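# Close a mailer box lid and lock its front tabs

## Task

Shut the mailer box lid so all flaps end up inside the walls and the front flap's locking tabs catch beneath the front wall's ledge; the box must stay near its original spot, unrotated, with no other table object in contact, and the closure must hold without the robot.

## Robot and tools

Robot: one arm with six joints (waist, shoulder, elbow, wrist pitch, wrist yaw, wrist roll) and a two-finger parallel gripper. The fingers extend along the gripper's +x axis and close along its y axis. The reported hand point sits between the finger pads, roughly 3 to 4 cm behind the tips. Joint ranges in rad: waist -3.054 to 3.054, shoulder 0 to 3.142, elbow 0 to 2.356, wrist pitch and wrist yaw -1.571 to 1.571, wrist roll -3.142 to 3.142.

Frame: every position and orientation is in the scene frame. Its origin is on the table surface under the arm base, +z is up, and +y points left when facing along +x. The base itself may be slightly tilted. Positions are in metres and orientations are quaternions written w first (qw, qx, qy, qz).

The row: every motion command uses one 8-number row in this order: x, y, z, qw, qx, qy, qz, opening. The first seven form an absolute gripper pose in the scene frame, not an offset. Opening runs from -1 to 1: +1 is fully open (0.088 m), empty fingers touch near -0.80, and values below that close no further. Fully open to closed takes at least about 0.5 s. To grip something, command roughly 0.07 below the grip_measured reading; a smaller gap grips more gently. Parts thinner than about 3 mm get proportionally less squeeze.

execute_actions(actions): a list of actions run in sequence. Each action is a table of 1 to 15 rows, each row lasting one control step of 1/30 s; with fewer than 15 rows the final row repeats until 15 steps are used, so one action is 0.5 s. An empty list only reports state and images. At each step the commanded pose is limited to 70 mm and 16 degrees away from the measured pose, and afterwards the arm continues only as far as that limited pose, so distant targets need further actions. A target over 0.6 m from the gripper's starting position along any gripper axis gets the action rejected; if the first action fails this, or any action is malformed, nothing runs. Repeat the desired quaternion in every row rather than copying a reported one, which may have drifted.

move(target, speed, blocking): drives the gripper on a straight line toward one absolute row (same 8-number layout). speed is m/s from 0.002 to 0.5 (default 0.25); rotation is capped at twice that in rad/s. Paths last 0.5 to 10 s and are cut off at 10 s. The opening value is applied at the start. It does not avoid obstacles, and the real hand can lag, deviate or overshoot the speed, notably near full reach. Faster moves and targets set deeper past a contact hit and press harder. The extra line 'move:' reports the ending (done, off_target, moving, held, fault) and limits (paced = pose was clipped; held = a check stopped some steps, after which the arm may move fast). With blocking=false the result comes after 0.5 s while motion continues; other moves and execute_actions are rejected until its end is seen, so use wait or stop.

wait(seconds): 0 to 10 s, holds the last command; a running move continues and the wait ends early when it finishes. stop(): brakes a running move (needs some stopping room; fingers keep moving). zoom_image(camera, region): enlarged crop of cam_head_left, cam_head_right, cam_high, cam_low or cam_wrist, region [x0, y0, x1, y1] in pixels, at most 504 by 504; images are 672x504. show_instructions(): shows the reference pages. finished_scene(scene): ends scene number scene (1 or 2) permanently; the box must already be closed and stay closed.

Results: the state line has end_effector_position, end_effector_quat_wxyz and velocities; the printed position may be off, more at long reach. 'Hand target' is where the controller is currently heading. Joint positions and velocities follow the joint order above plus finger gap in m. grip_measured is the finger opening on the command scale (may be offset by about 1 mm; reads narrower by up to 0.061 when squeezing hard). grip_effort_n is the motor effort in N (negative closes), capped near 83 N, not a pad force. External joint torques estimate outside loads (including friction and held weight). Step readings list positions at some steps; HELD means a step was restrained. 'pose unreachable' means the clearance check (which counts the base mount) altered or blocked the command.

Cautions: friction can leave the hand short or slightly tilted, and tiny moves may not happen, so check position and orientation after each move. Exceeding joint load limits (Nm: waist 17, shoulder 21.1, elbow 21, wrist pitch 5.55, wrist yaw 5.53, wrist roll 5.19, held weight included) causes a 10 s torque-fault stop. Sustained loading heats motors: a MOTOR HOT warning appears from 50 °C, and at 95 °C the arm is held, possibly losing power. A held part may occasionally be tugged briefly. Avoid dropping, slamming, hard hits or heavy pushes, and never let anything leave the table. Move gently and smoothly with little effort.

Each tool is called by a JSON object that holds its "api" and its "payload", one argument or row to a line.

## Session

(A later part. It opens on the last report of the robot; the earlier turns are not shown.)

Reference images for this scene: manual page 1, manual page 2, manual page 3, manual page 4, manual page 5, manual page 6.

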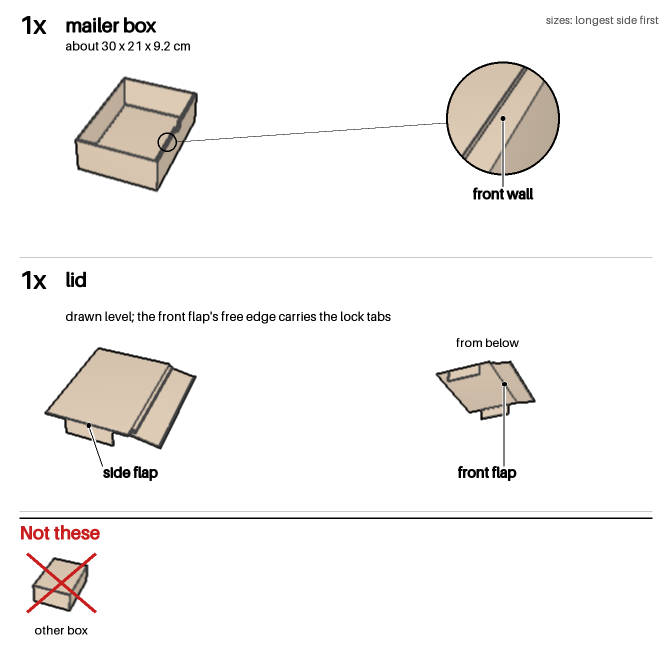

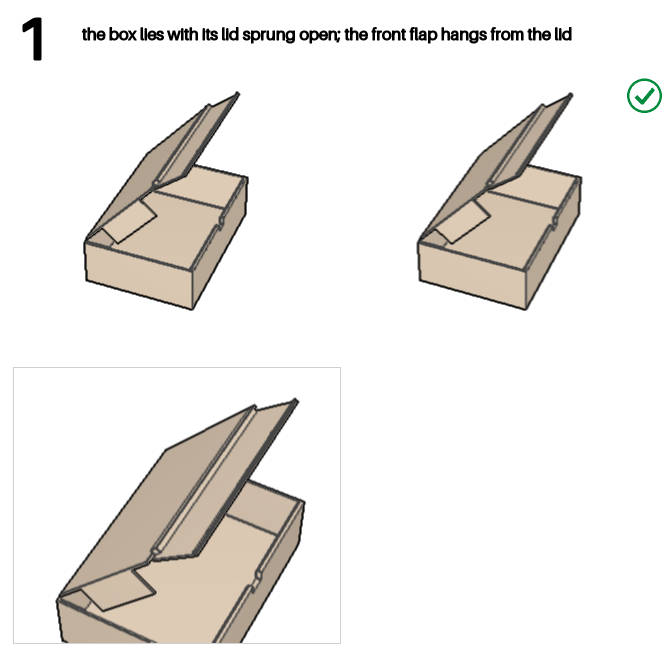

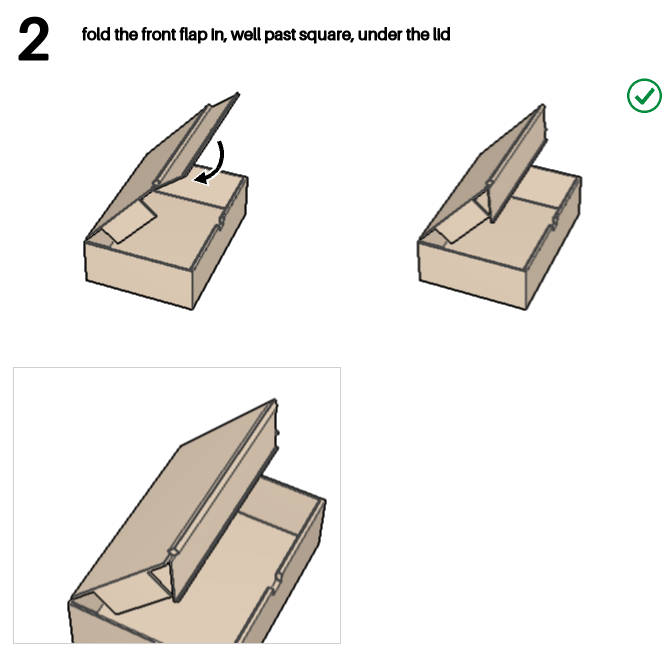

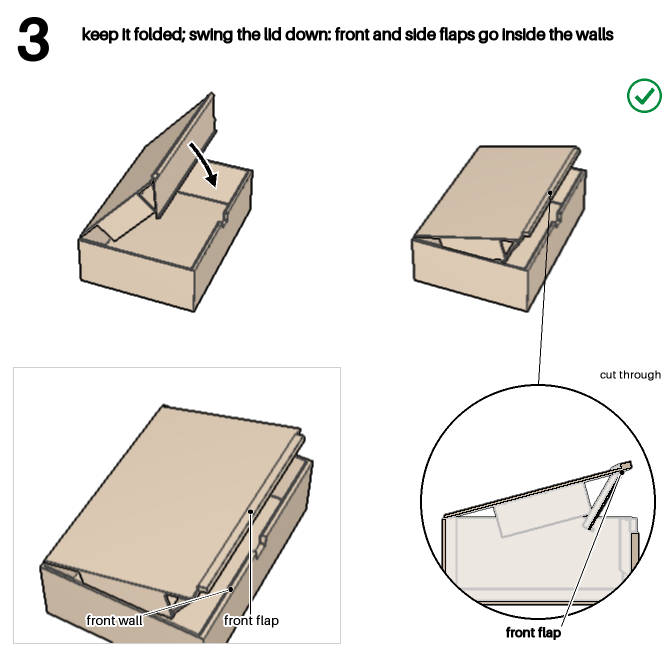

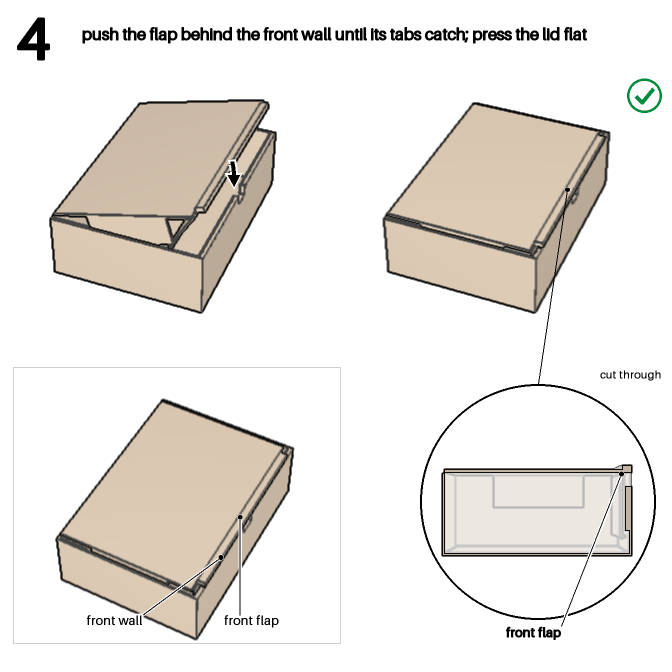

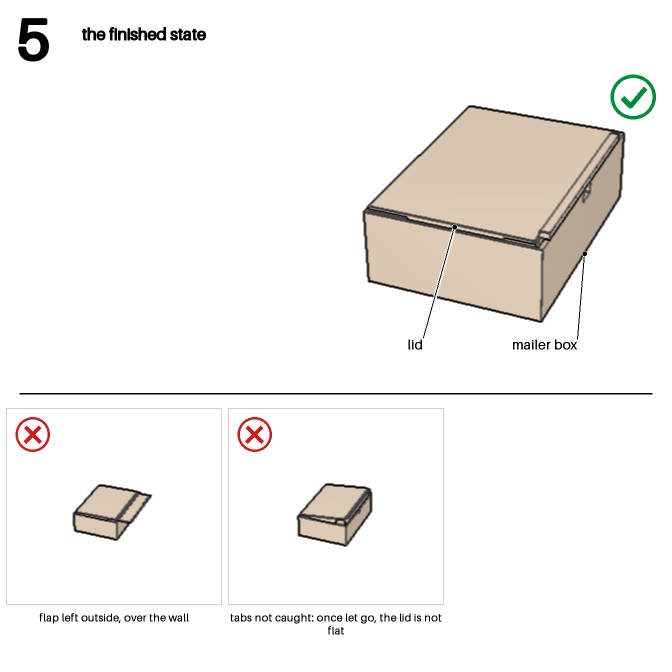

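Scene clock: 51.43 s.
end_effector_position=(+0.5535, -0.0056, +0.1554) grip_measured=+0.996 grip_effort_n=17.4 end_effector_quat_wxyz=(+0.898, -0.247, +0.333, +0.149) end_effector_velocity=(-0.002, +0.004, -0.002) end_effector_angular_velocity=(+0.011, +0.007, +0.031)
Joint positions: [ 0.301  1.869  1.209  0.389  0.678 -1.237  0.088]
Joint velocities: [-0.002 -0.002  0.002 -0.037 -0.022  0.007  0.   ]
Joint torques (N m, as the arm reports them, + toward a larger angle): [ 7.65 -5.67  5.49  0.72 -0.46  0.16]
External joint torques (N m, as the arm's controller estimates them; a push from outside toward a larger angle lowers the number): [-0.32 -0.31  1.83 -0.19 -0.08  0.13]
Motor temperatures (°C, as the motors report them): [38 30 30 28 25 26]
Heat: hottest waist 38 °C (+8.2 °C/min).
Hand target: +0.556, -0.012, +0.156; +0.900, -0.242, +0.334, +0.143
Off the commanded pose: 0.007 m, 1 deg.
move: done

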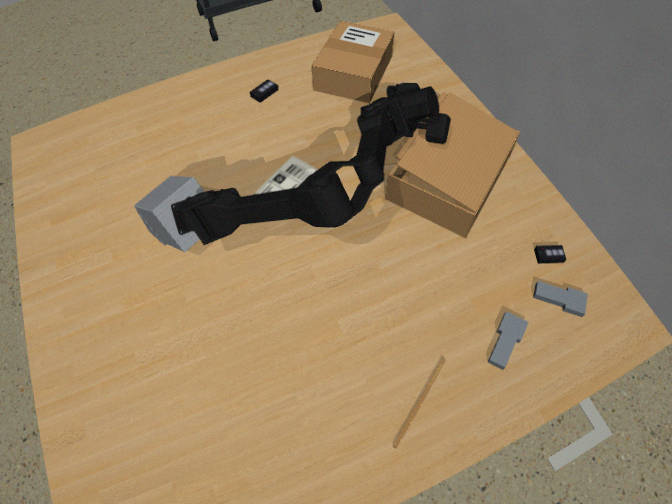

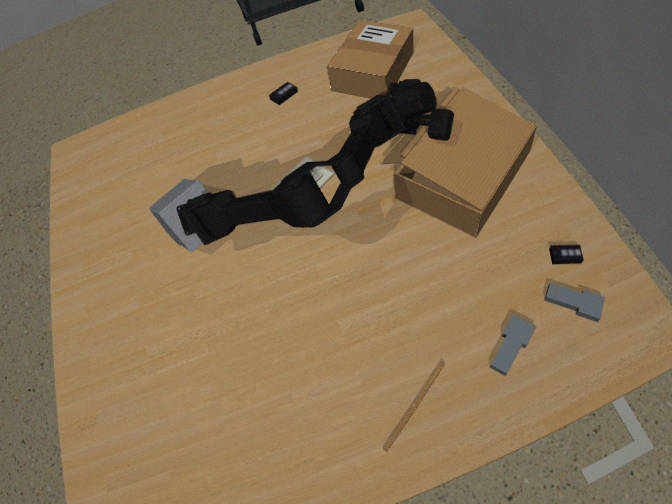

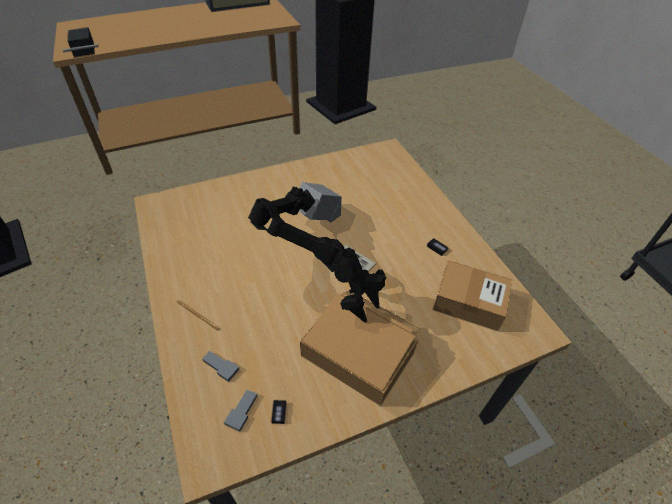

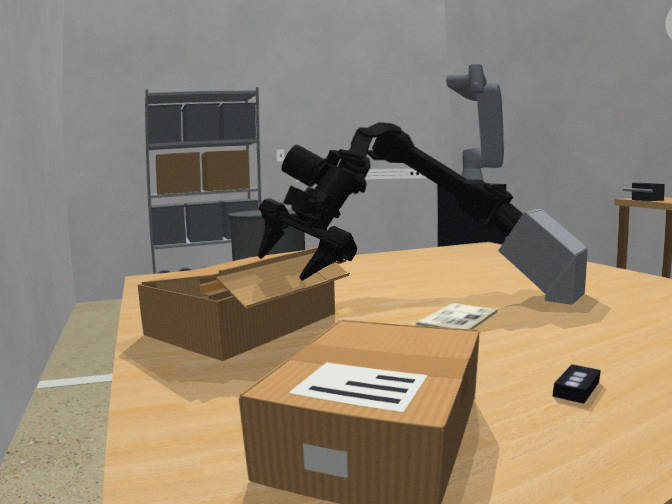

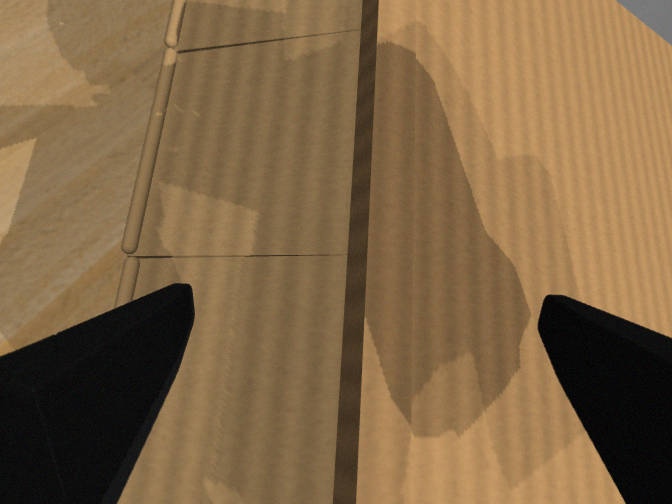

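{"api": "move", "payload": {
  "target": [0.549,0.004,0.128,0.873,-0.39,0.284,0.071,1],
  "speed": 0.06
}}

{"api": "move", "payload": {
  "target": [0.558,-0.014,0.132,0.873,-0.39,0.284,0.071,1],
  "speed": 0.015
}}

{"api": "zoom_image", "payload": {
  "camera": "cam_low",
  "region": [140,170,400,370]
}}

Scene clock: 62.90 s.
end_effector_position=(+0.5532, +0.0012, +0.1425) grip_measured=+0.996 grip_effort_n=17.4 end_effector_quat_wxyz=(+0.881, -0.382, +0.274, +0.062) end_effector_velocity=(-0.000, -0.001, -0.000) end_effector_angular_velocity=(-0.014, -0.014, -0.003)
Joint positions: [ 0.29   2.023  1.074  1.027  0.686 -1.672  0.088]
Joint velocities: [-0.002  0.007 -0.007  0.037 -0.007 -0.022  0.   ]
Joint torques (N m, as the arm reports them, + toward a larger angle): [ 6.92 -3.35  2.8   0.96 -0.45 -0.14]
External joint torques (N m, as the arm's controller estimates them; a push from outside toward a larger angle lowers the number): [-1.34  2.34 -0.46 -0.04  0.   -0.18]
Motor temperatures (°C, as the motors report them): [39 31 30 28 25 26]
Heat: hottest waist 39 °C (+8.0 °C/min).
Hand target: +0.549, +0.004, +0.128; +0.873, -0.390, +0.284, +0.071
Off the commanded pose: 0.015 m, 2 deg.
move: off_target

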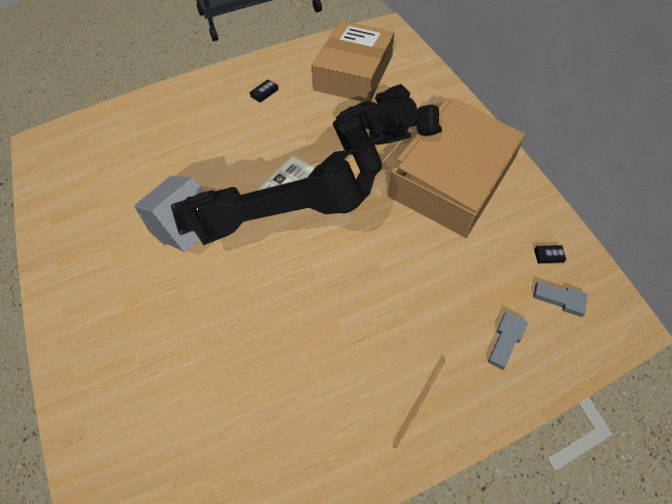

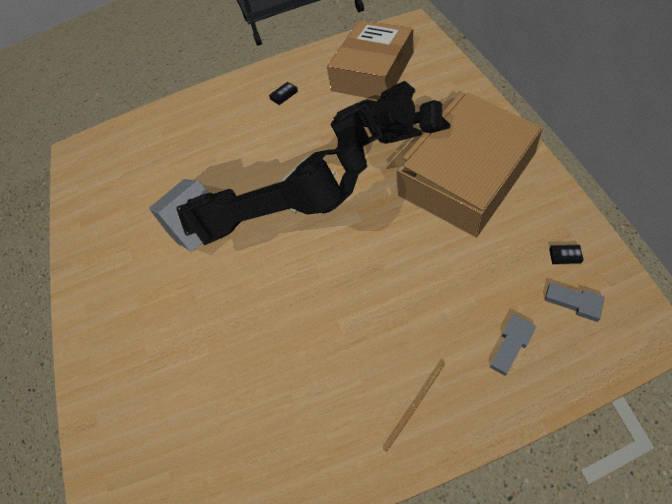

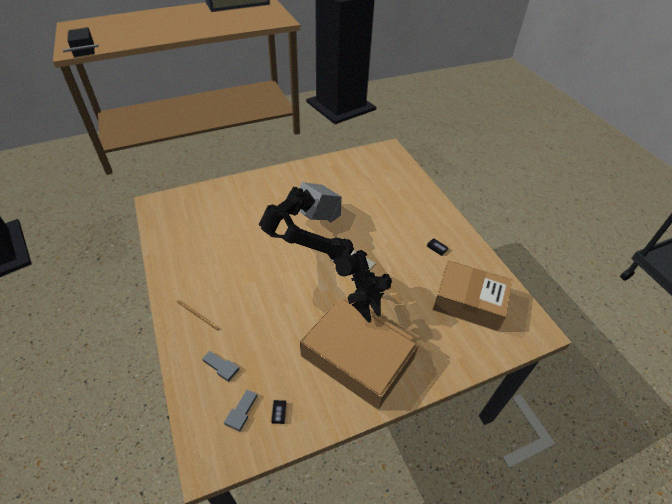

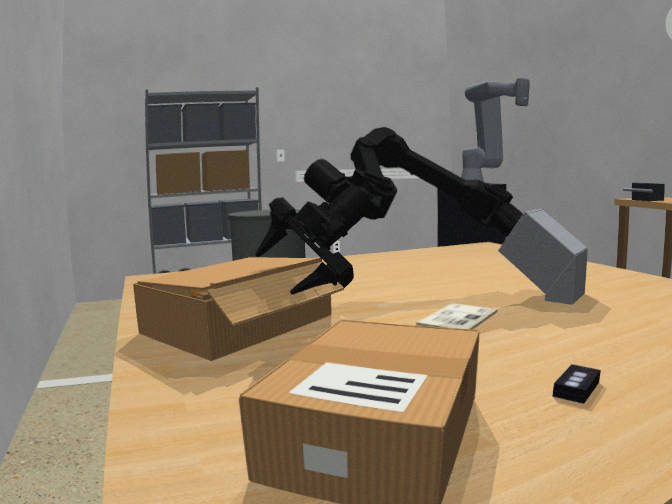

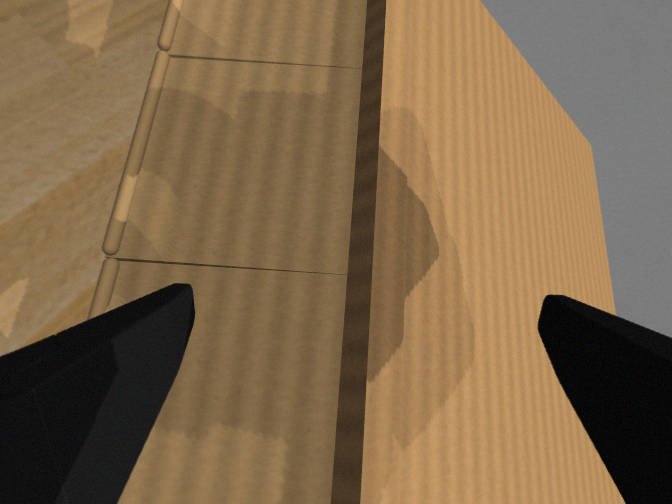

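Scene clock: 64.40 s.
end_effector_position=(+0.5571, -0.0039, +0.1408) grip_measured=+0.996 grip_effort_n=17.4 end_effector_quat_wxyz=(+0.878, -0.386, +0.271, +0.076) end_effector_velocity=(+0.002, +0.001, +0.001) end_effector_angular_velocity=(+0.010, -0.009, +0.017)
Joint positions: [ 0.274  2.002  1.086  0.967  0.66  -1.672  0.088]
Joint velocities: [-0.002 -0.007  0.002 -0.022 -0.022  0.007 -0.   ]
Joint torques (N m, as the arm reports them, + toward a larger angle): [ 6.47 -5.33  4.49  0.75 -0.24 -0.17]
External joint torques (N m, as the arm's controller estimates them; a push from outside toward a larger angle lowers the number): [-1.77  0.29  1.25 -0.23  0.21 -0.22]
Motor temperatures (°C, as the motors report them): [39 31 30 28 25 26]
Heat: hottest waist 39 °C (+8.1 °C/min).
Hand target: +0.558, -0.014, +0.132; +0.873, -0.390, +0.284, +0.071
Off the commanded pose: 0.013 m, 2 deg.
move: off_target

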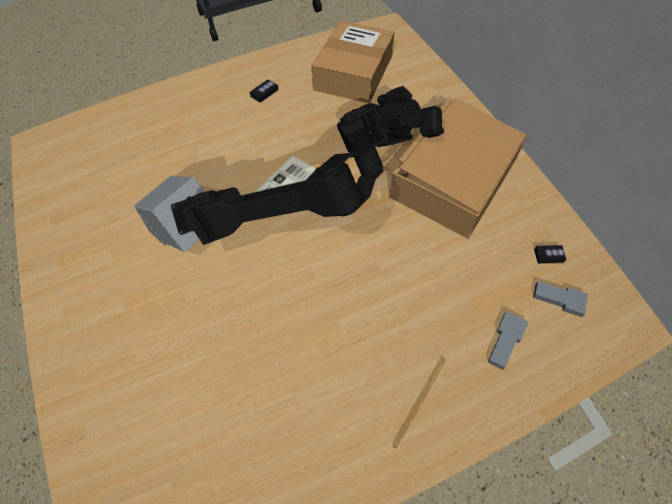

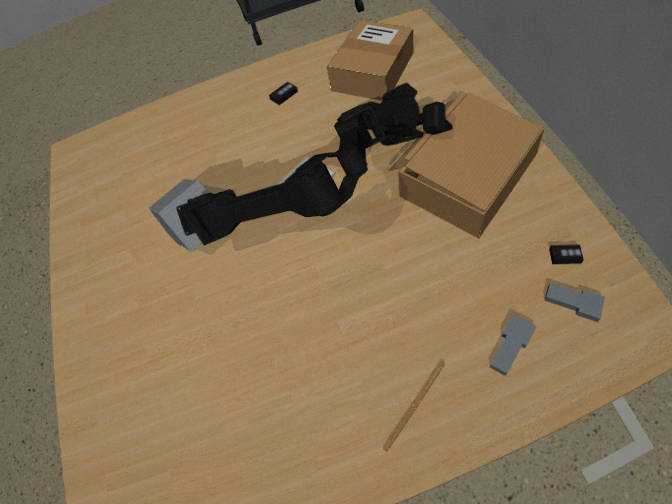

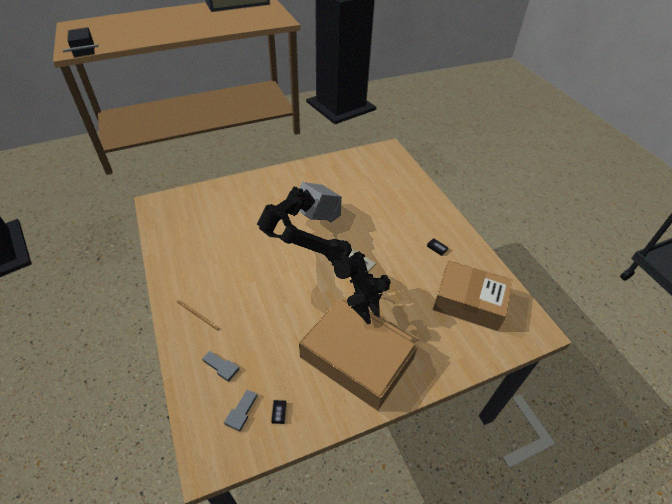

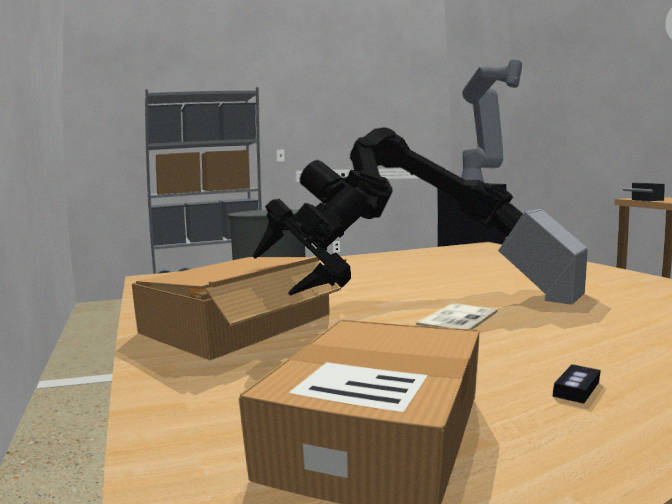

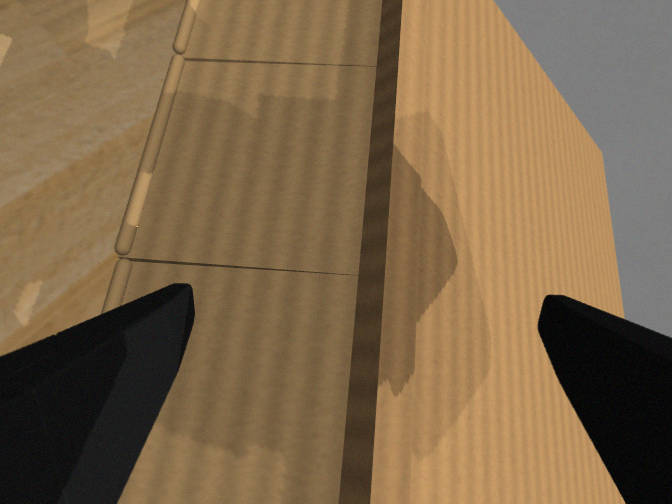

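Region (140, 170, 400, 370) of cam_low's 672x504 image, scaled by 1.938, with more detail than that image has; it fills the top 388 rows of this view, and the rest is white.

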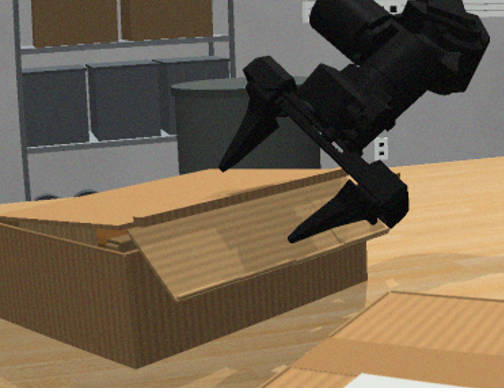

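{"api": "move", "payload": {
  "target": [0.568,-0.024,0.128,0.898,-0.242,0.334,0.143,1],
  "speed": 0.06
}}

{"api": "zoom_image", "payload": {
  "camera": "cam_low",
  "region": [140,170,400,370]
}}

{"api": "move", "payload": {
  "target": [0.568,-0.024,0.132,0.89,-0.30,0.316,0.115,0.8],
  "speed": 0.04
}}

{"api": "zoom_image", "payload": {
  "camera": "cam_low",
  "region": [140,170,400,370]
}}

Scene clock: 75.50 s.
end_effector_position=(+0.5670, -0.0142, +0.1348) grip_measured=+0.996 grip_effort_n=16.5 end_effector_quat_wxyz=(+0.901, -0.246, +0.324, +0.152) end_effector_velocity=(-0.001, +0.003, -0.001) end_effector_angular_velocity=(+0.014, +0.004, +0.027)
Joint positions: [ 0.236  1.903  1.244  0.409  0.595 -1.264  0.088]
Joint velocities: [-0.002 -0.002  0.007 -0.037 -0.022  0.007 -0.   ]
Joint torques (N m, as the arm reports them, + toward a larger angle): [ 6.64 -5.56  4.95  0.69 -0.25  0.25]
External joint torques (N m, as the arm's controller estimates them; a push from outside toward a larger angle lowers the number): [-1.52  0.37  1.27 -0.26  0.16  0.23]
Motor temperatures (°C, as the motors report them): [39 32 30 28 25 26]
Heat: hottest waist 39 °C (+8.1 °C/min).
Hand target: +0.568, -0.024, +0.128; +0.899, -0.242, +0.334, +0.143
Off the commanded pose: 0.012 m, 2 deg.
move: off_target

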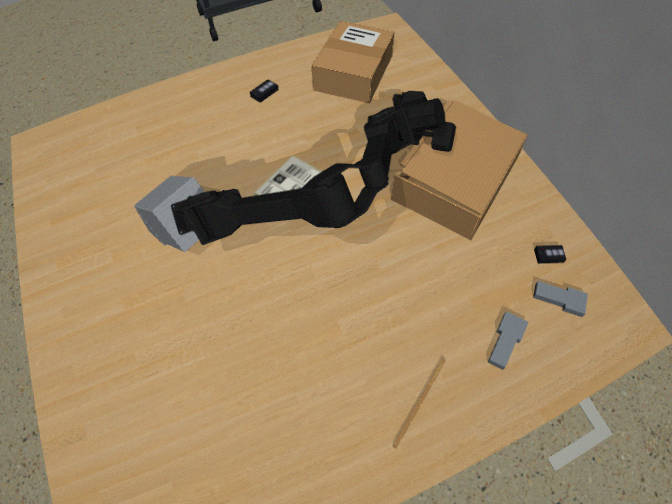

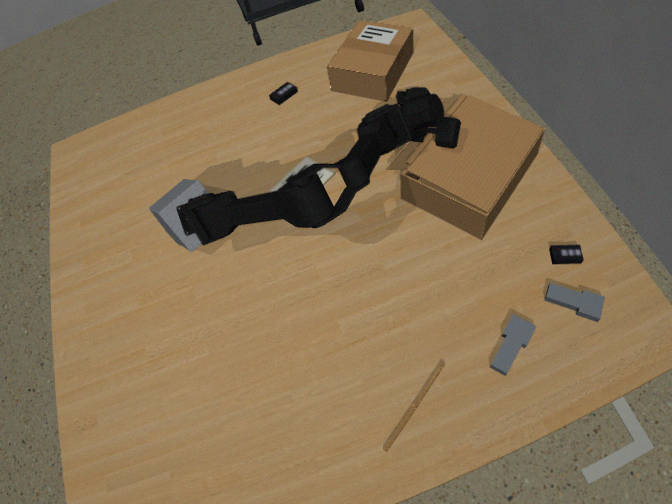

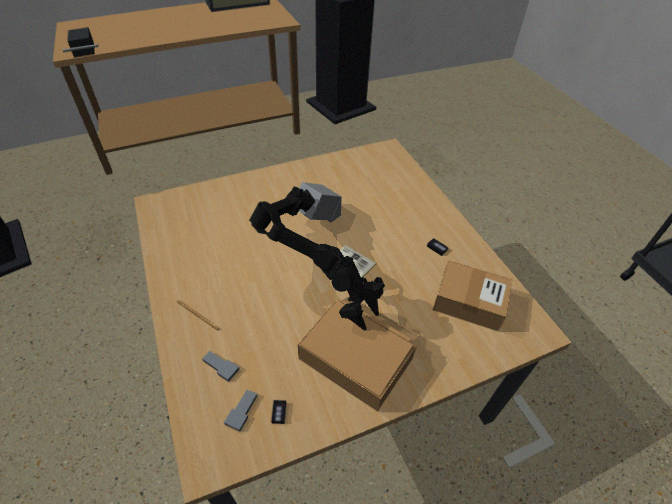

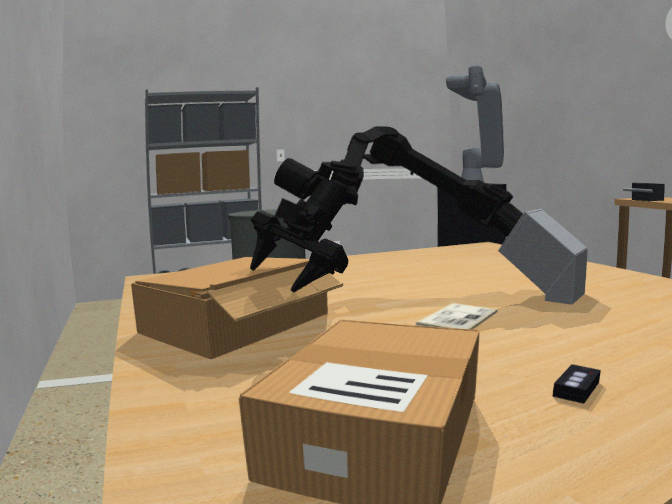

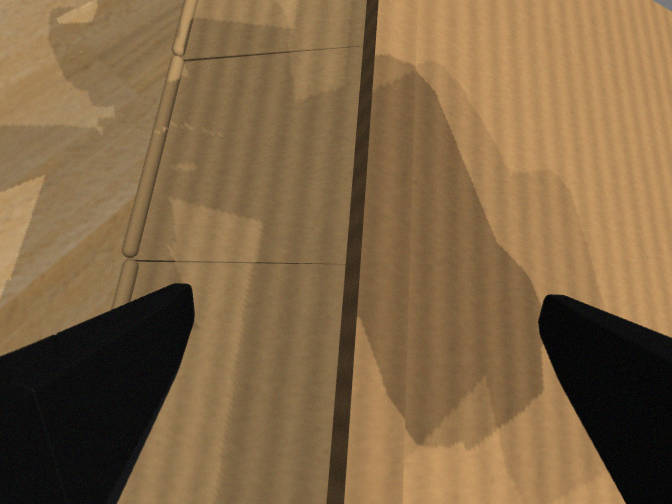

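Region (140, 170, 400, 370) of cam_low's 672x504 image, scaled by 1.938, with more detail than that image has; it fills the top 388 rows of this view, and the rest is white.

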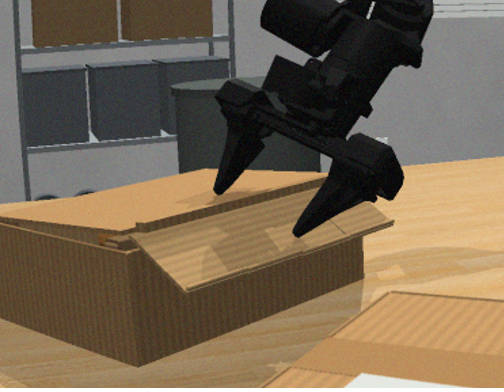

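Scene clock: 77.40 s.
end_effector_position=(+0.5709, -0.0264, +0.1395) grip_measured=+0.802 grip_effort_n=-11.4 end_effector_quat_wxyz=(+0.897, -0.295, +0.310, +0.112) end_effector_velocity=(-0.002, +0.001, -0.002) end_effector_angular_velocity=(-0.004, -0.002, +0.009)
Joint positions: [ 0.238  1.913  1.209  0.58   0.634 -1.406  0.078]
Joint velocities: [-0.002 -0.002 -0.012  0.007 -0.007 -0.007 -0.   ]
Joint torques (N m, as the arm reports them, + toward a larger angle): [ 7.97 -4.07  3.42  1.2  -0.13 -0.1 ]
External joint torques (N m, as the arm's controller estimates them; a push from outside toward a larger angle lowers the number): [-0.17  1.78 -0.15  0.24  0.28 -0.14]
Motor temperatures (°C, as the motors report them): [40 32 30 28 25 26]
Heat: hottest waist 40 °C (+8.1 °C/min).
Hand target: +0.568, -0.024, +0.132; +0.892, -0.300, +0.317, +0.115
Off the commanded pose: 0.008 m, 1 deg.
move: done

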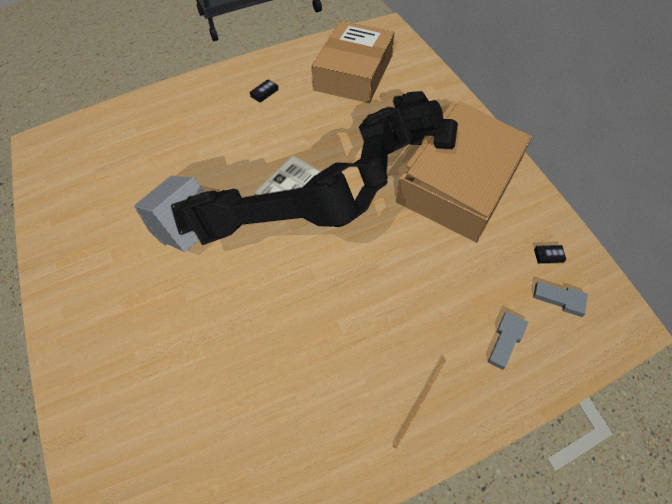

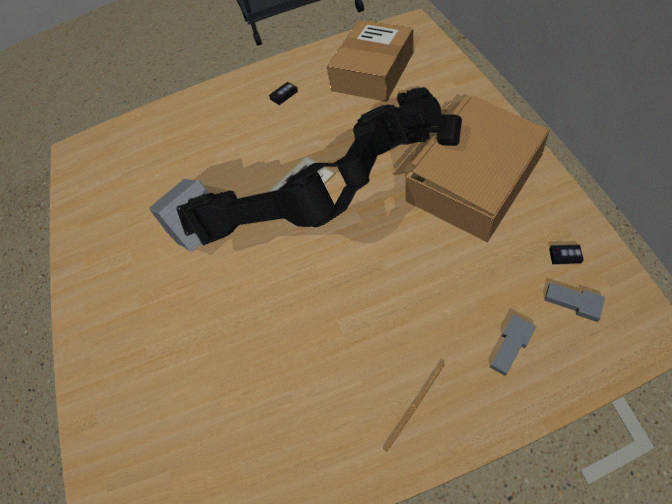

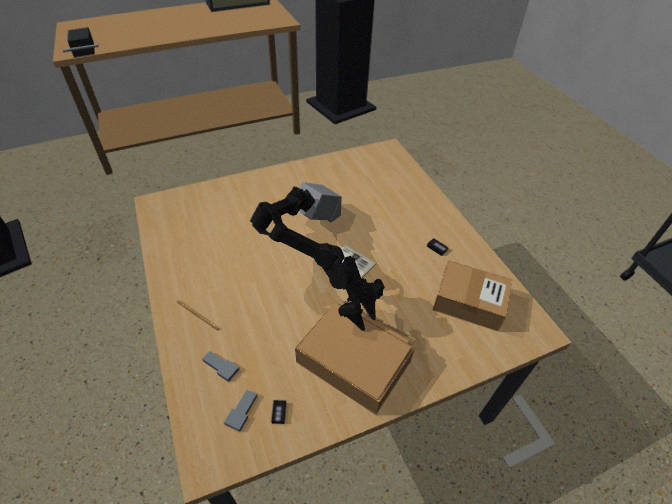

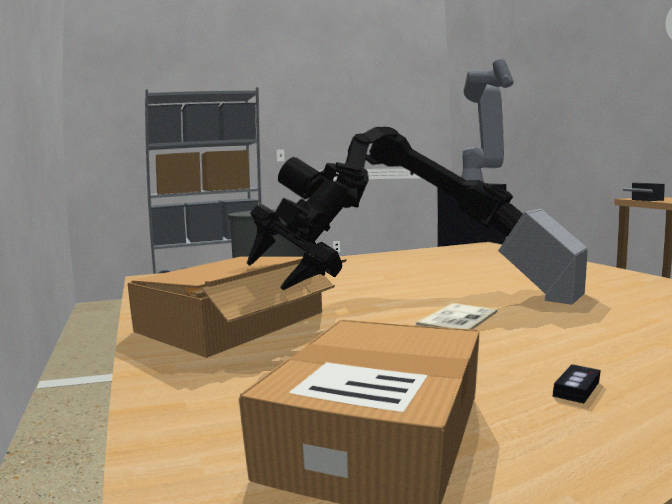

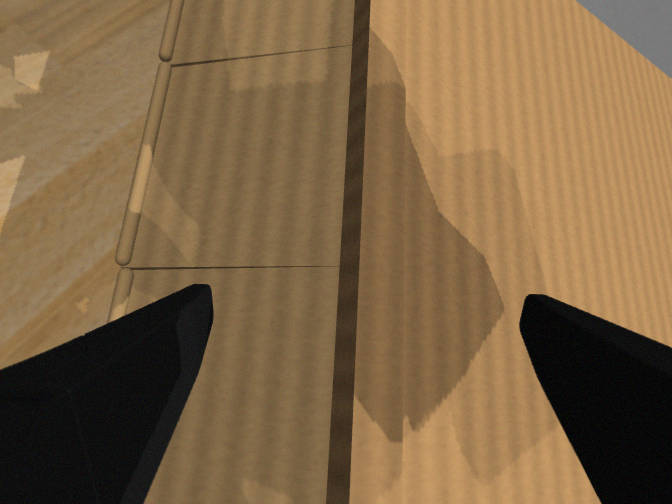

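Region (140, 170, 400, 370) of cam_low's 672x504 image, scaled by 1.938, with more detail than that image has; it fills the top 388 rows of this view, and the rest is white.

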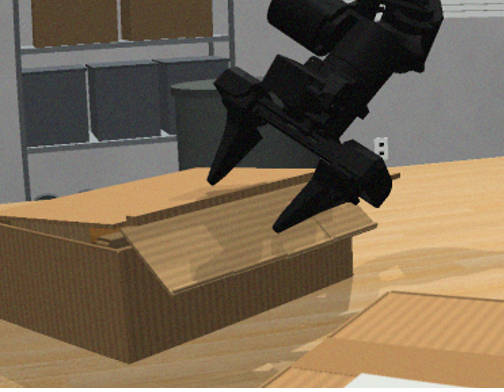

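{"api": "move", "payload": {
  "target": [0.564,-0.012,0.135,0.898,-0.242,0.334,0.143,0.55],
  "speed": 0.05
}}

{"api": "move", "payload": {
  "target": [0.53,0.045,0.130,0.898,-0.242,0.334,0.143,0.55],
  "speed": 0.03
}}

{"api": "zoom_image", "payload": {
  "camera": "cam_low",
  "region": [140,170,400,370]
}}

Scene clock: 87.17 s.
end_effector_position=(+0.5645, -0.0115, +0.1366) grip_measured=+0.553 grip_effort_n=-11.4 end_effector_quat_wxyz=(+0.900, -0.245, +0.333, +0.141) end_effector_velocity=(-0.001, +0.001, -0.001) end_effector_angular_velocity=(+0.017, +0.009, +0.002)
Joint positions: [ 0.251  1.91   1.237  0.427  0.635 -1.253  0.066]
Joint velocities: [-0.002 -0.002  0.002 -0.022 -0.007  0.022 -0.   ]
Joint torques (N m, as the arm reports them, + toward a larger angle): [ 8.25 -5.21  4.29  0.5  -0.53  0.2 ]
External joint torques (N m, as the arm's controller estimates them; a push from outside toward a larger angle lowers the number): [ 0.1   0.67  0.61 -0.45 -0.14  0.17]
Motor temperatures (°C, as the motors report them): [41 32 30 29 25 26]
Heat: hottest waist 41 °C (+7.0 °C/min).
Hand target: +0.564, -0.012, +0.135; +0.899, -0.243, +0.334, +0.143
Off the commanded pose: 0.002 m, 0 deg.
move: done

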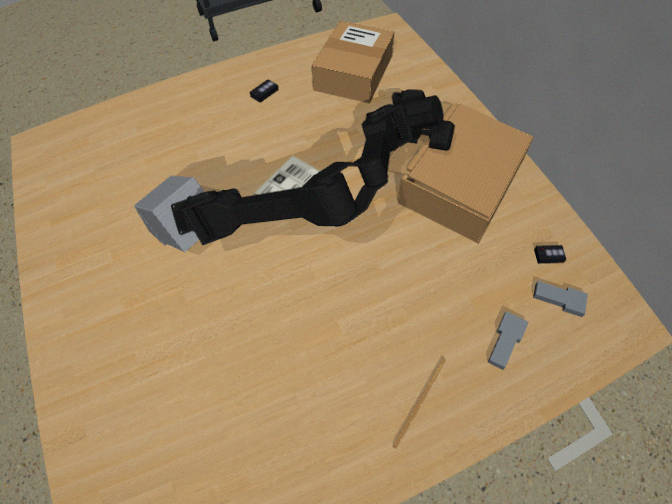

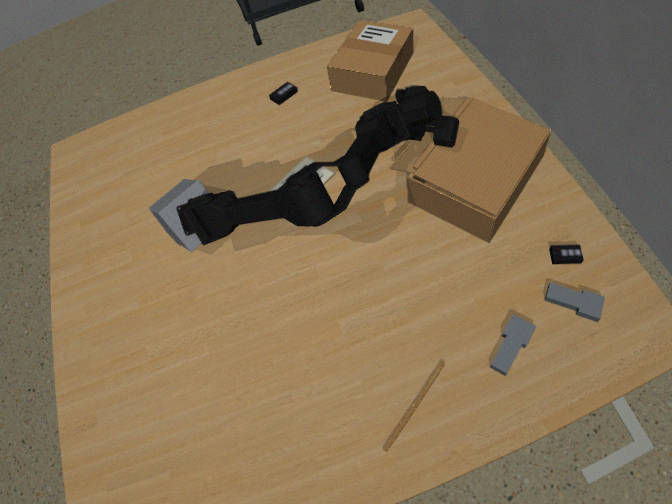

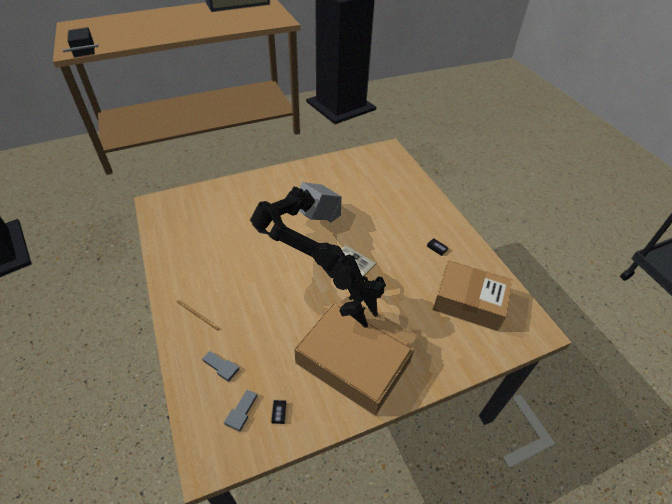

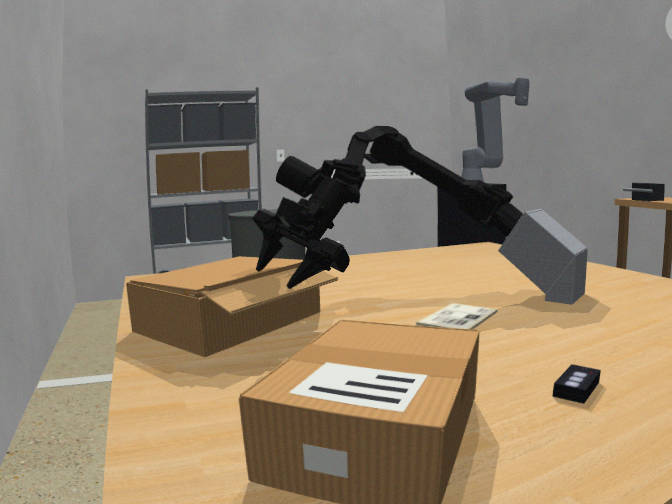

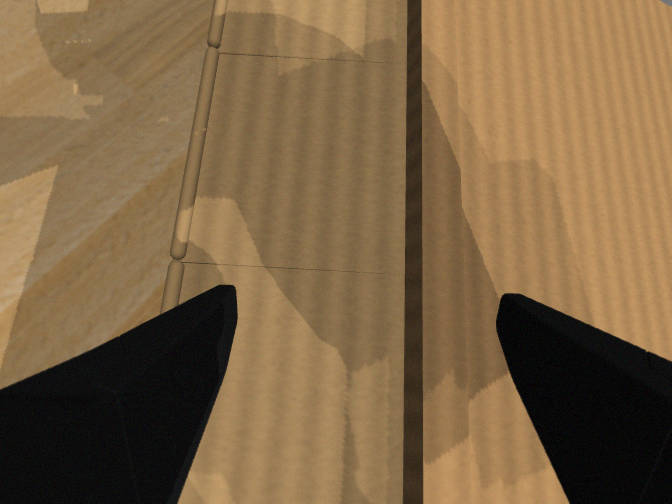

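Scene clock: 89.70 s.
end_effector_position=(+0.5348, +0.0390, +0.1359) grip_measured=+0.552 grip_effort_n=-10.0 end_effector_quat_wxyz=(+0.903, -0.240, +0.329, +0.137) end_effector_velocity=(+0.001, -0.002, +0.001) end_effector_angular_velocity=(-0.009, -0.014, +0.003)
Joint positions: [ 0.332  1.976  1.107  0.619  0.707 -1.223  0.066]
Joint velocities: [-0.002 -0.002 -0.007  0.022 -0.007 -0.022  0.   ]
Joint torques (N m, as the arm reports them, + toward a larger angle): [ 8.47 -3.45  3.03  1.07 -0.2   0.18]
External joint torques (N m, as the arm's controller estimates them; a push from outside toward a larger angle lowers the number): [ 0.36  2.04 -0.47  0.12  0.17  0.16]
Motor temperatures (°C, as the motors report them): [41 32 30 29 25 26]
Heat: hottest waist 41 °C (+7.1 °C/min).
Hand target: +0.530, +0.045, +0.130; +0.899, -0.243, +0.334, +0.143
Off the commanded pose: 0.010 m, 1 deg.
move: off_target

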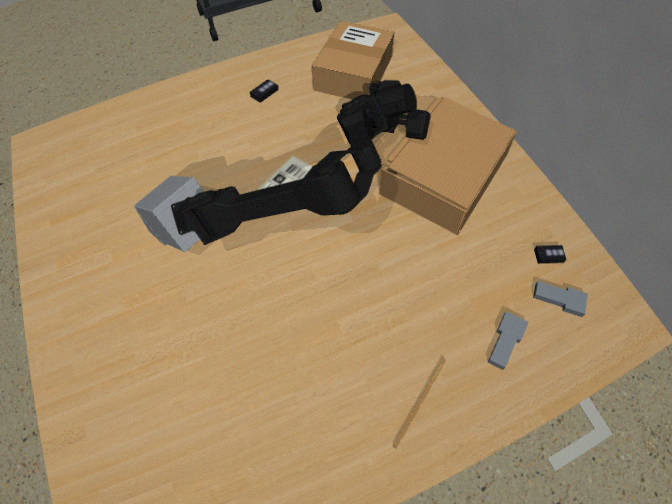

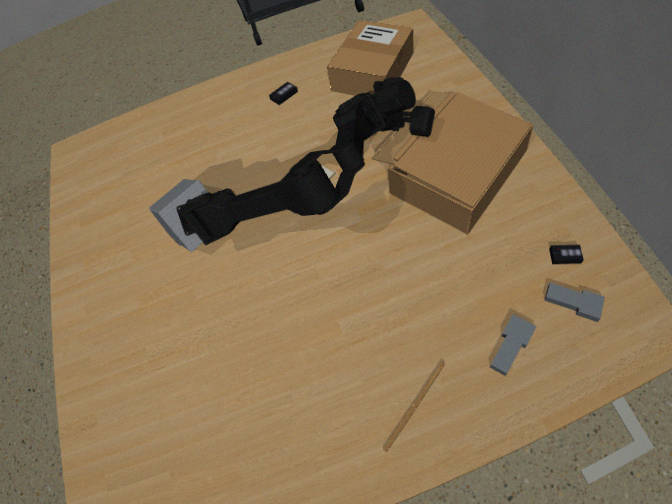

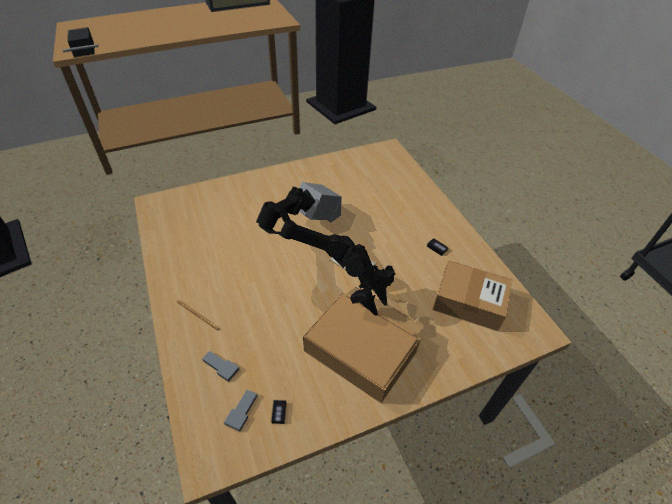

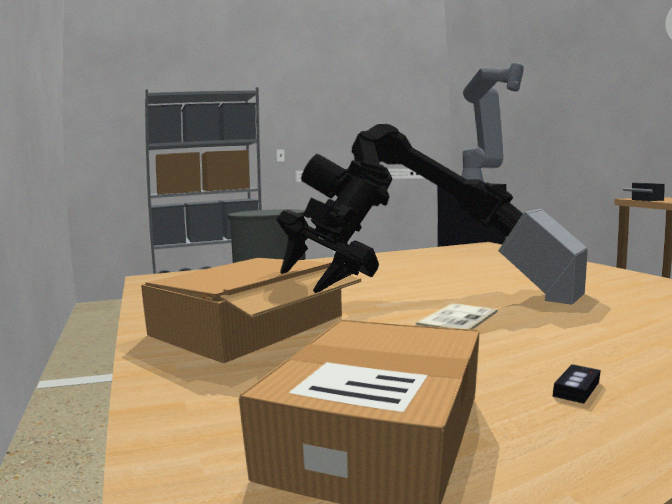

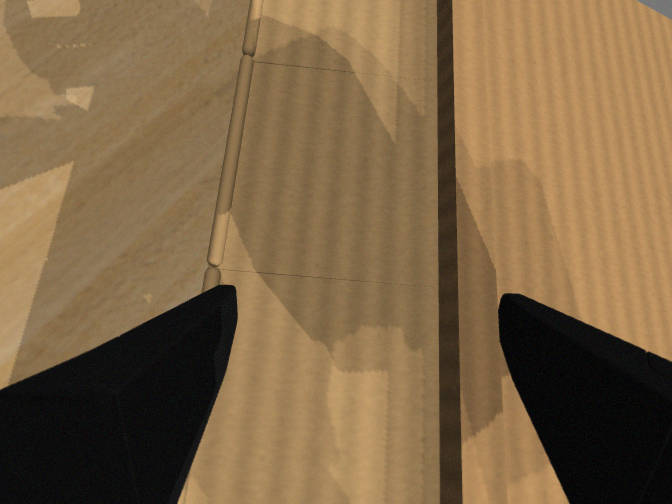

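Region (140, 170, 400, 370) of cam_low's 672x504 image, scaled by 1.938, with more detail than that image has; it fills the top 388 rows of this view, and the rest is white.

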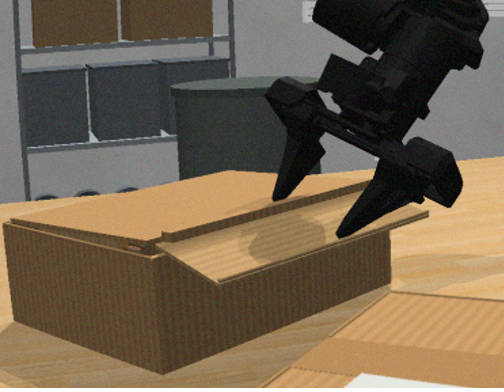

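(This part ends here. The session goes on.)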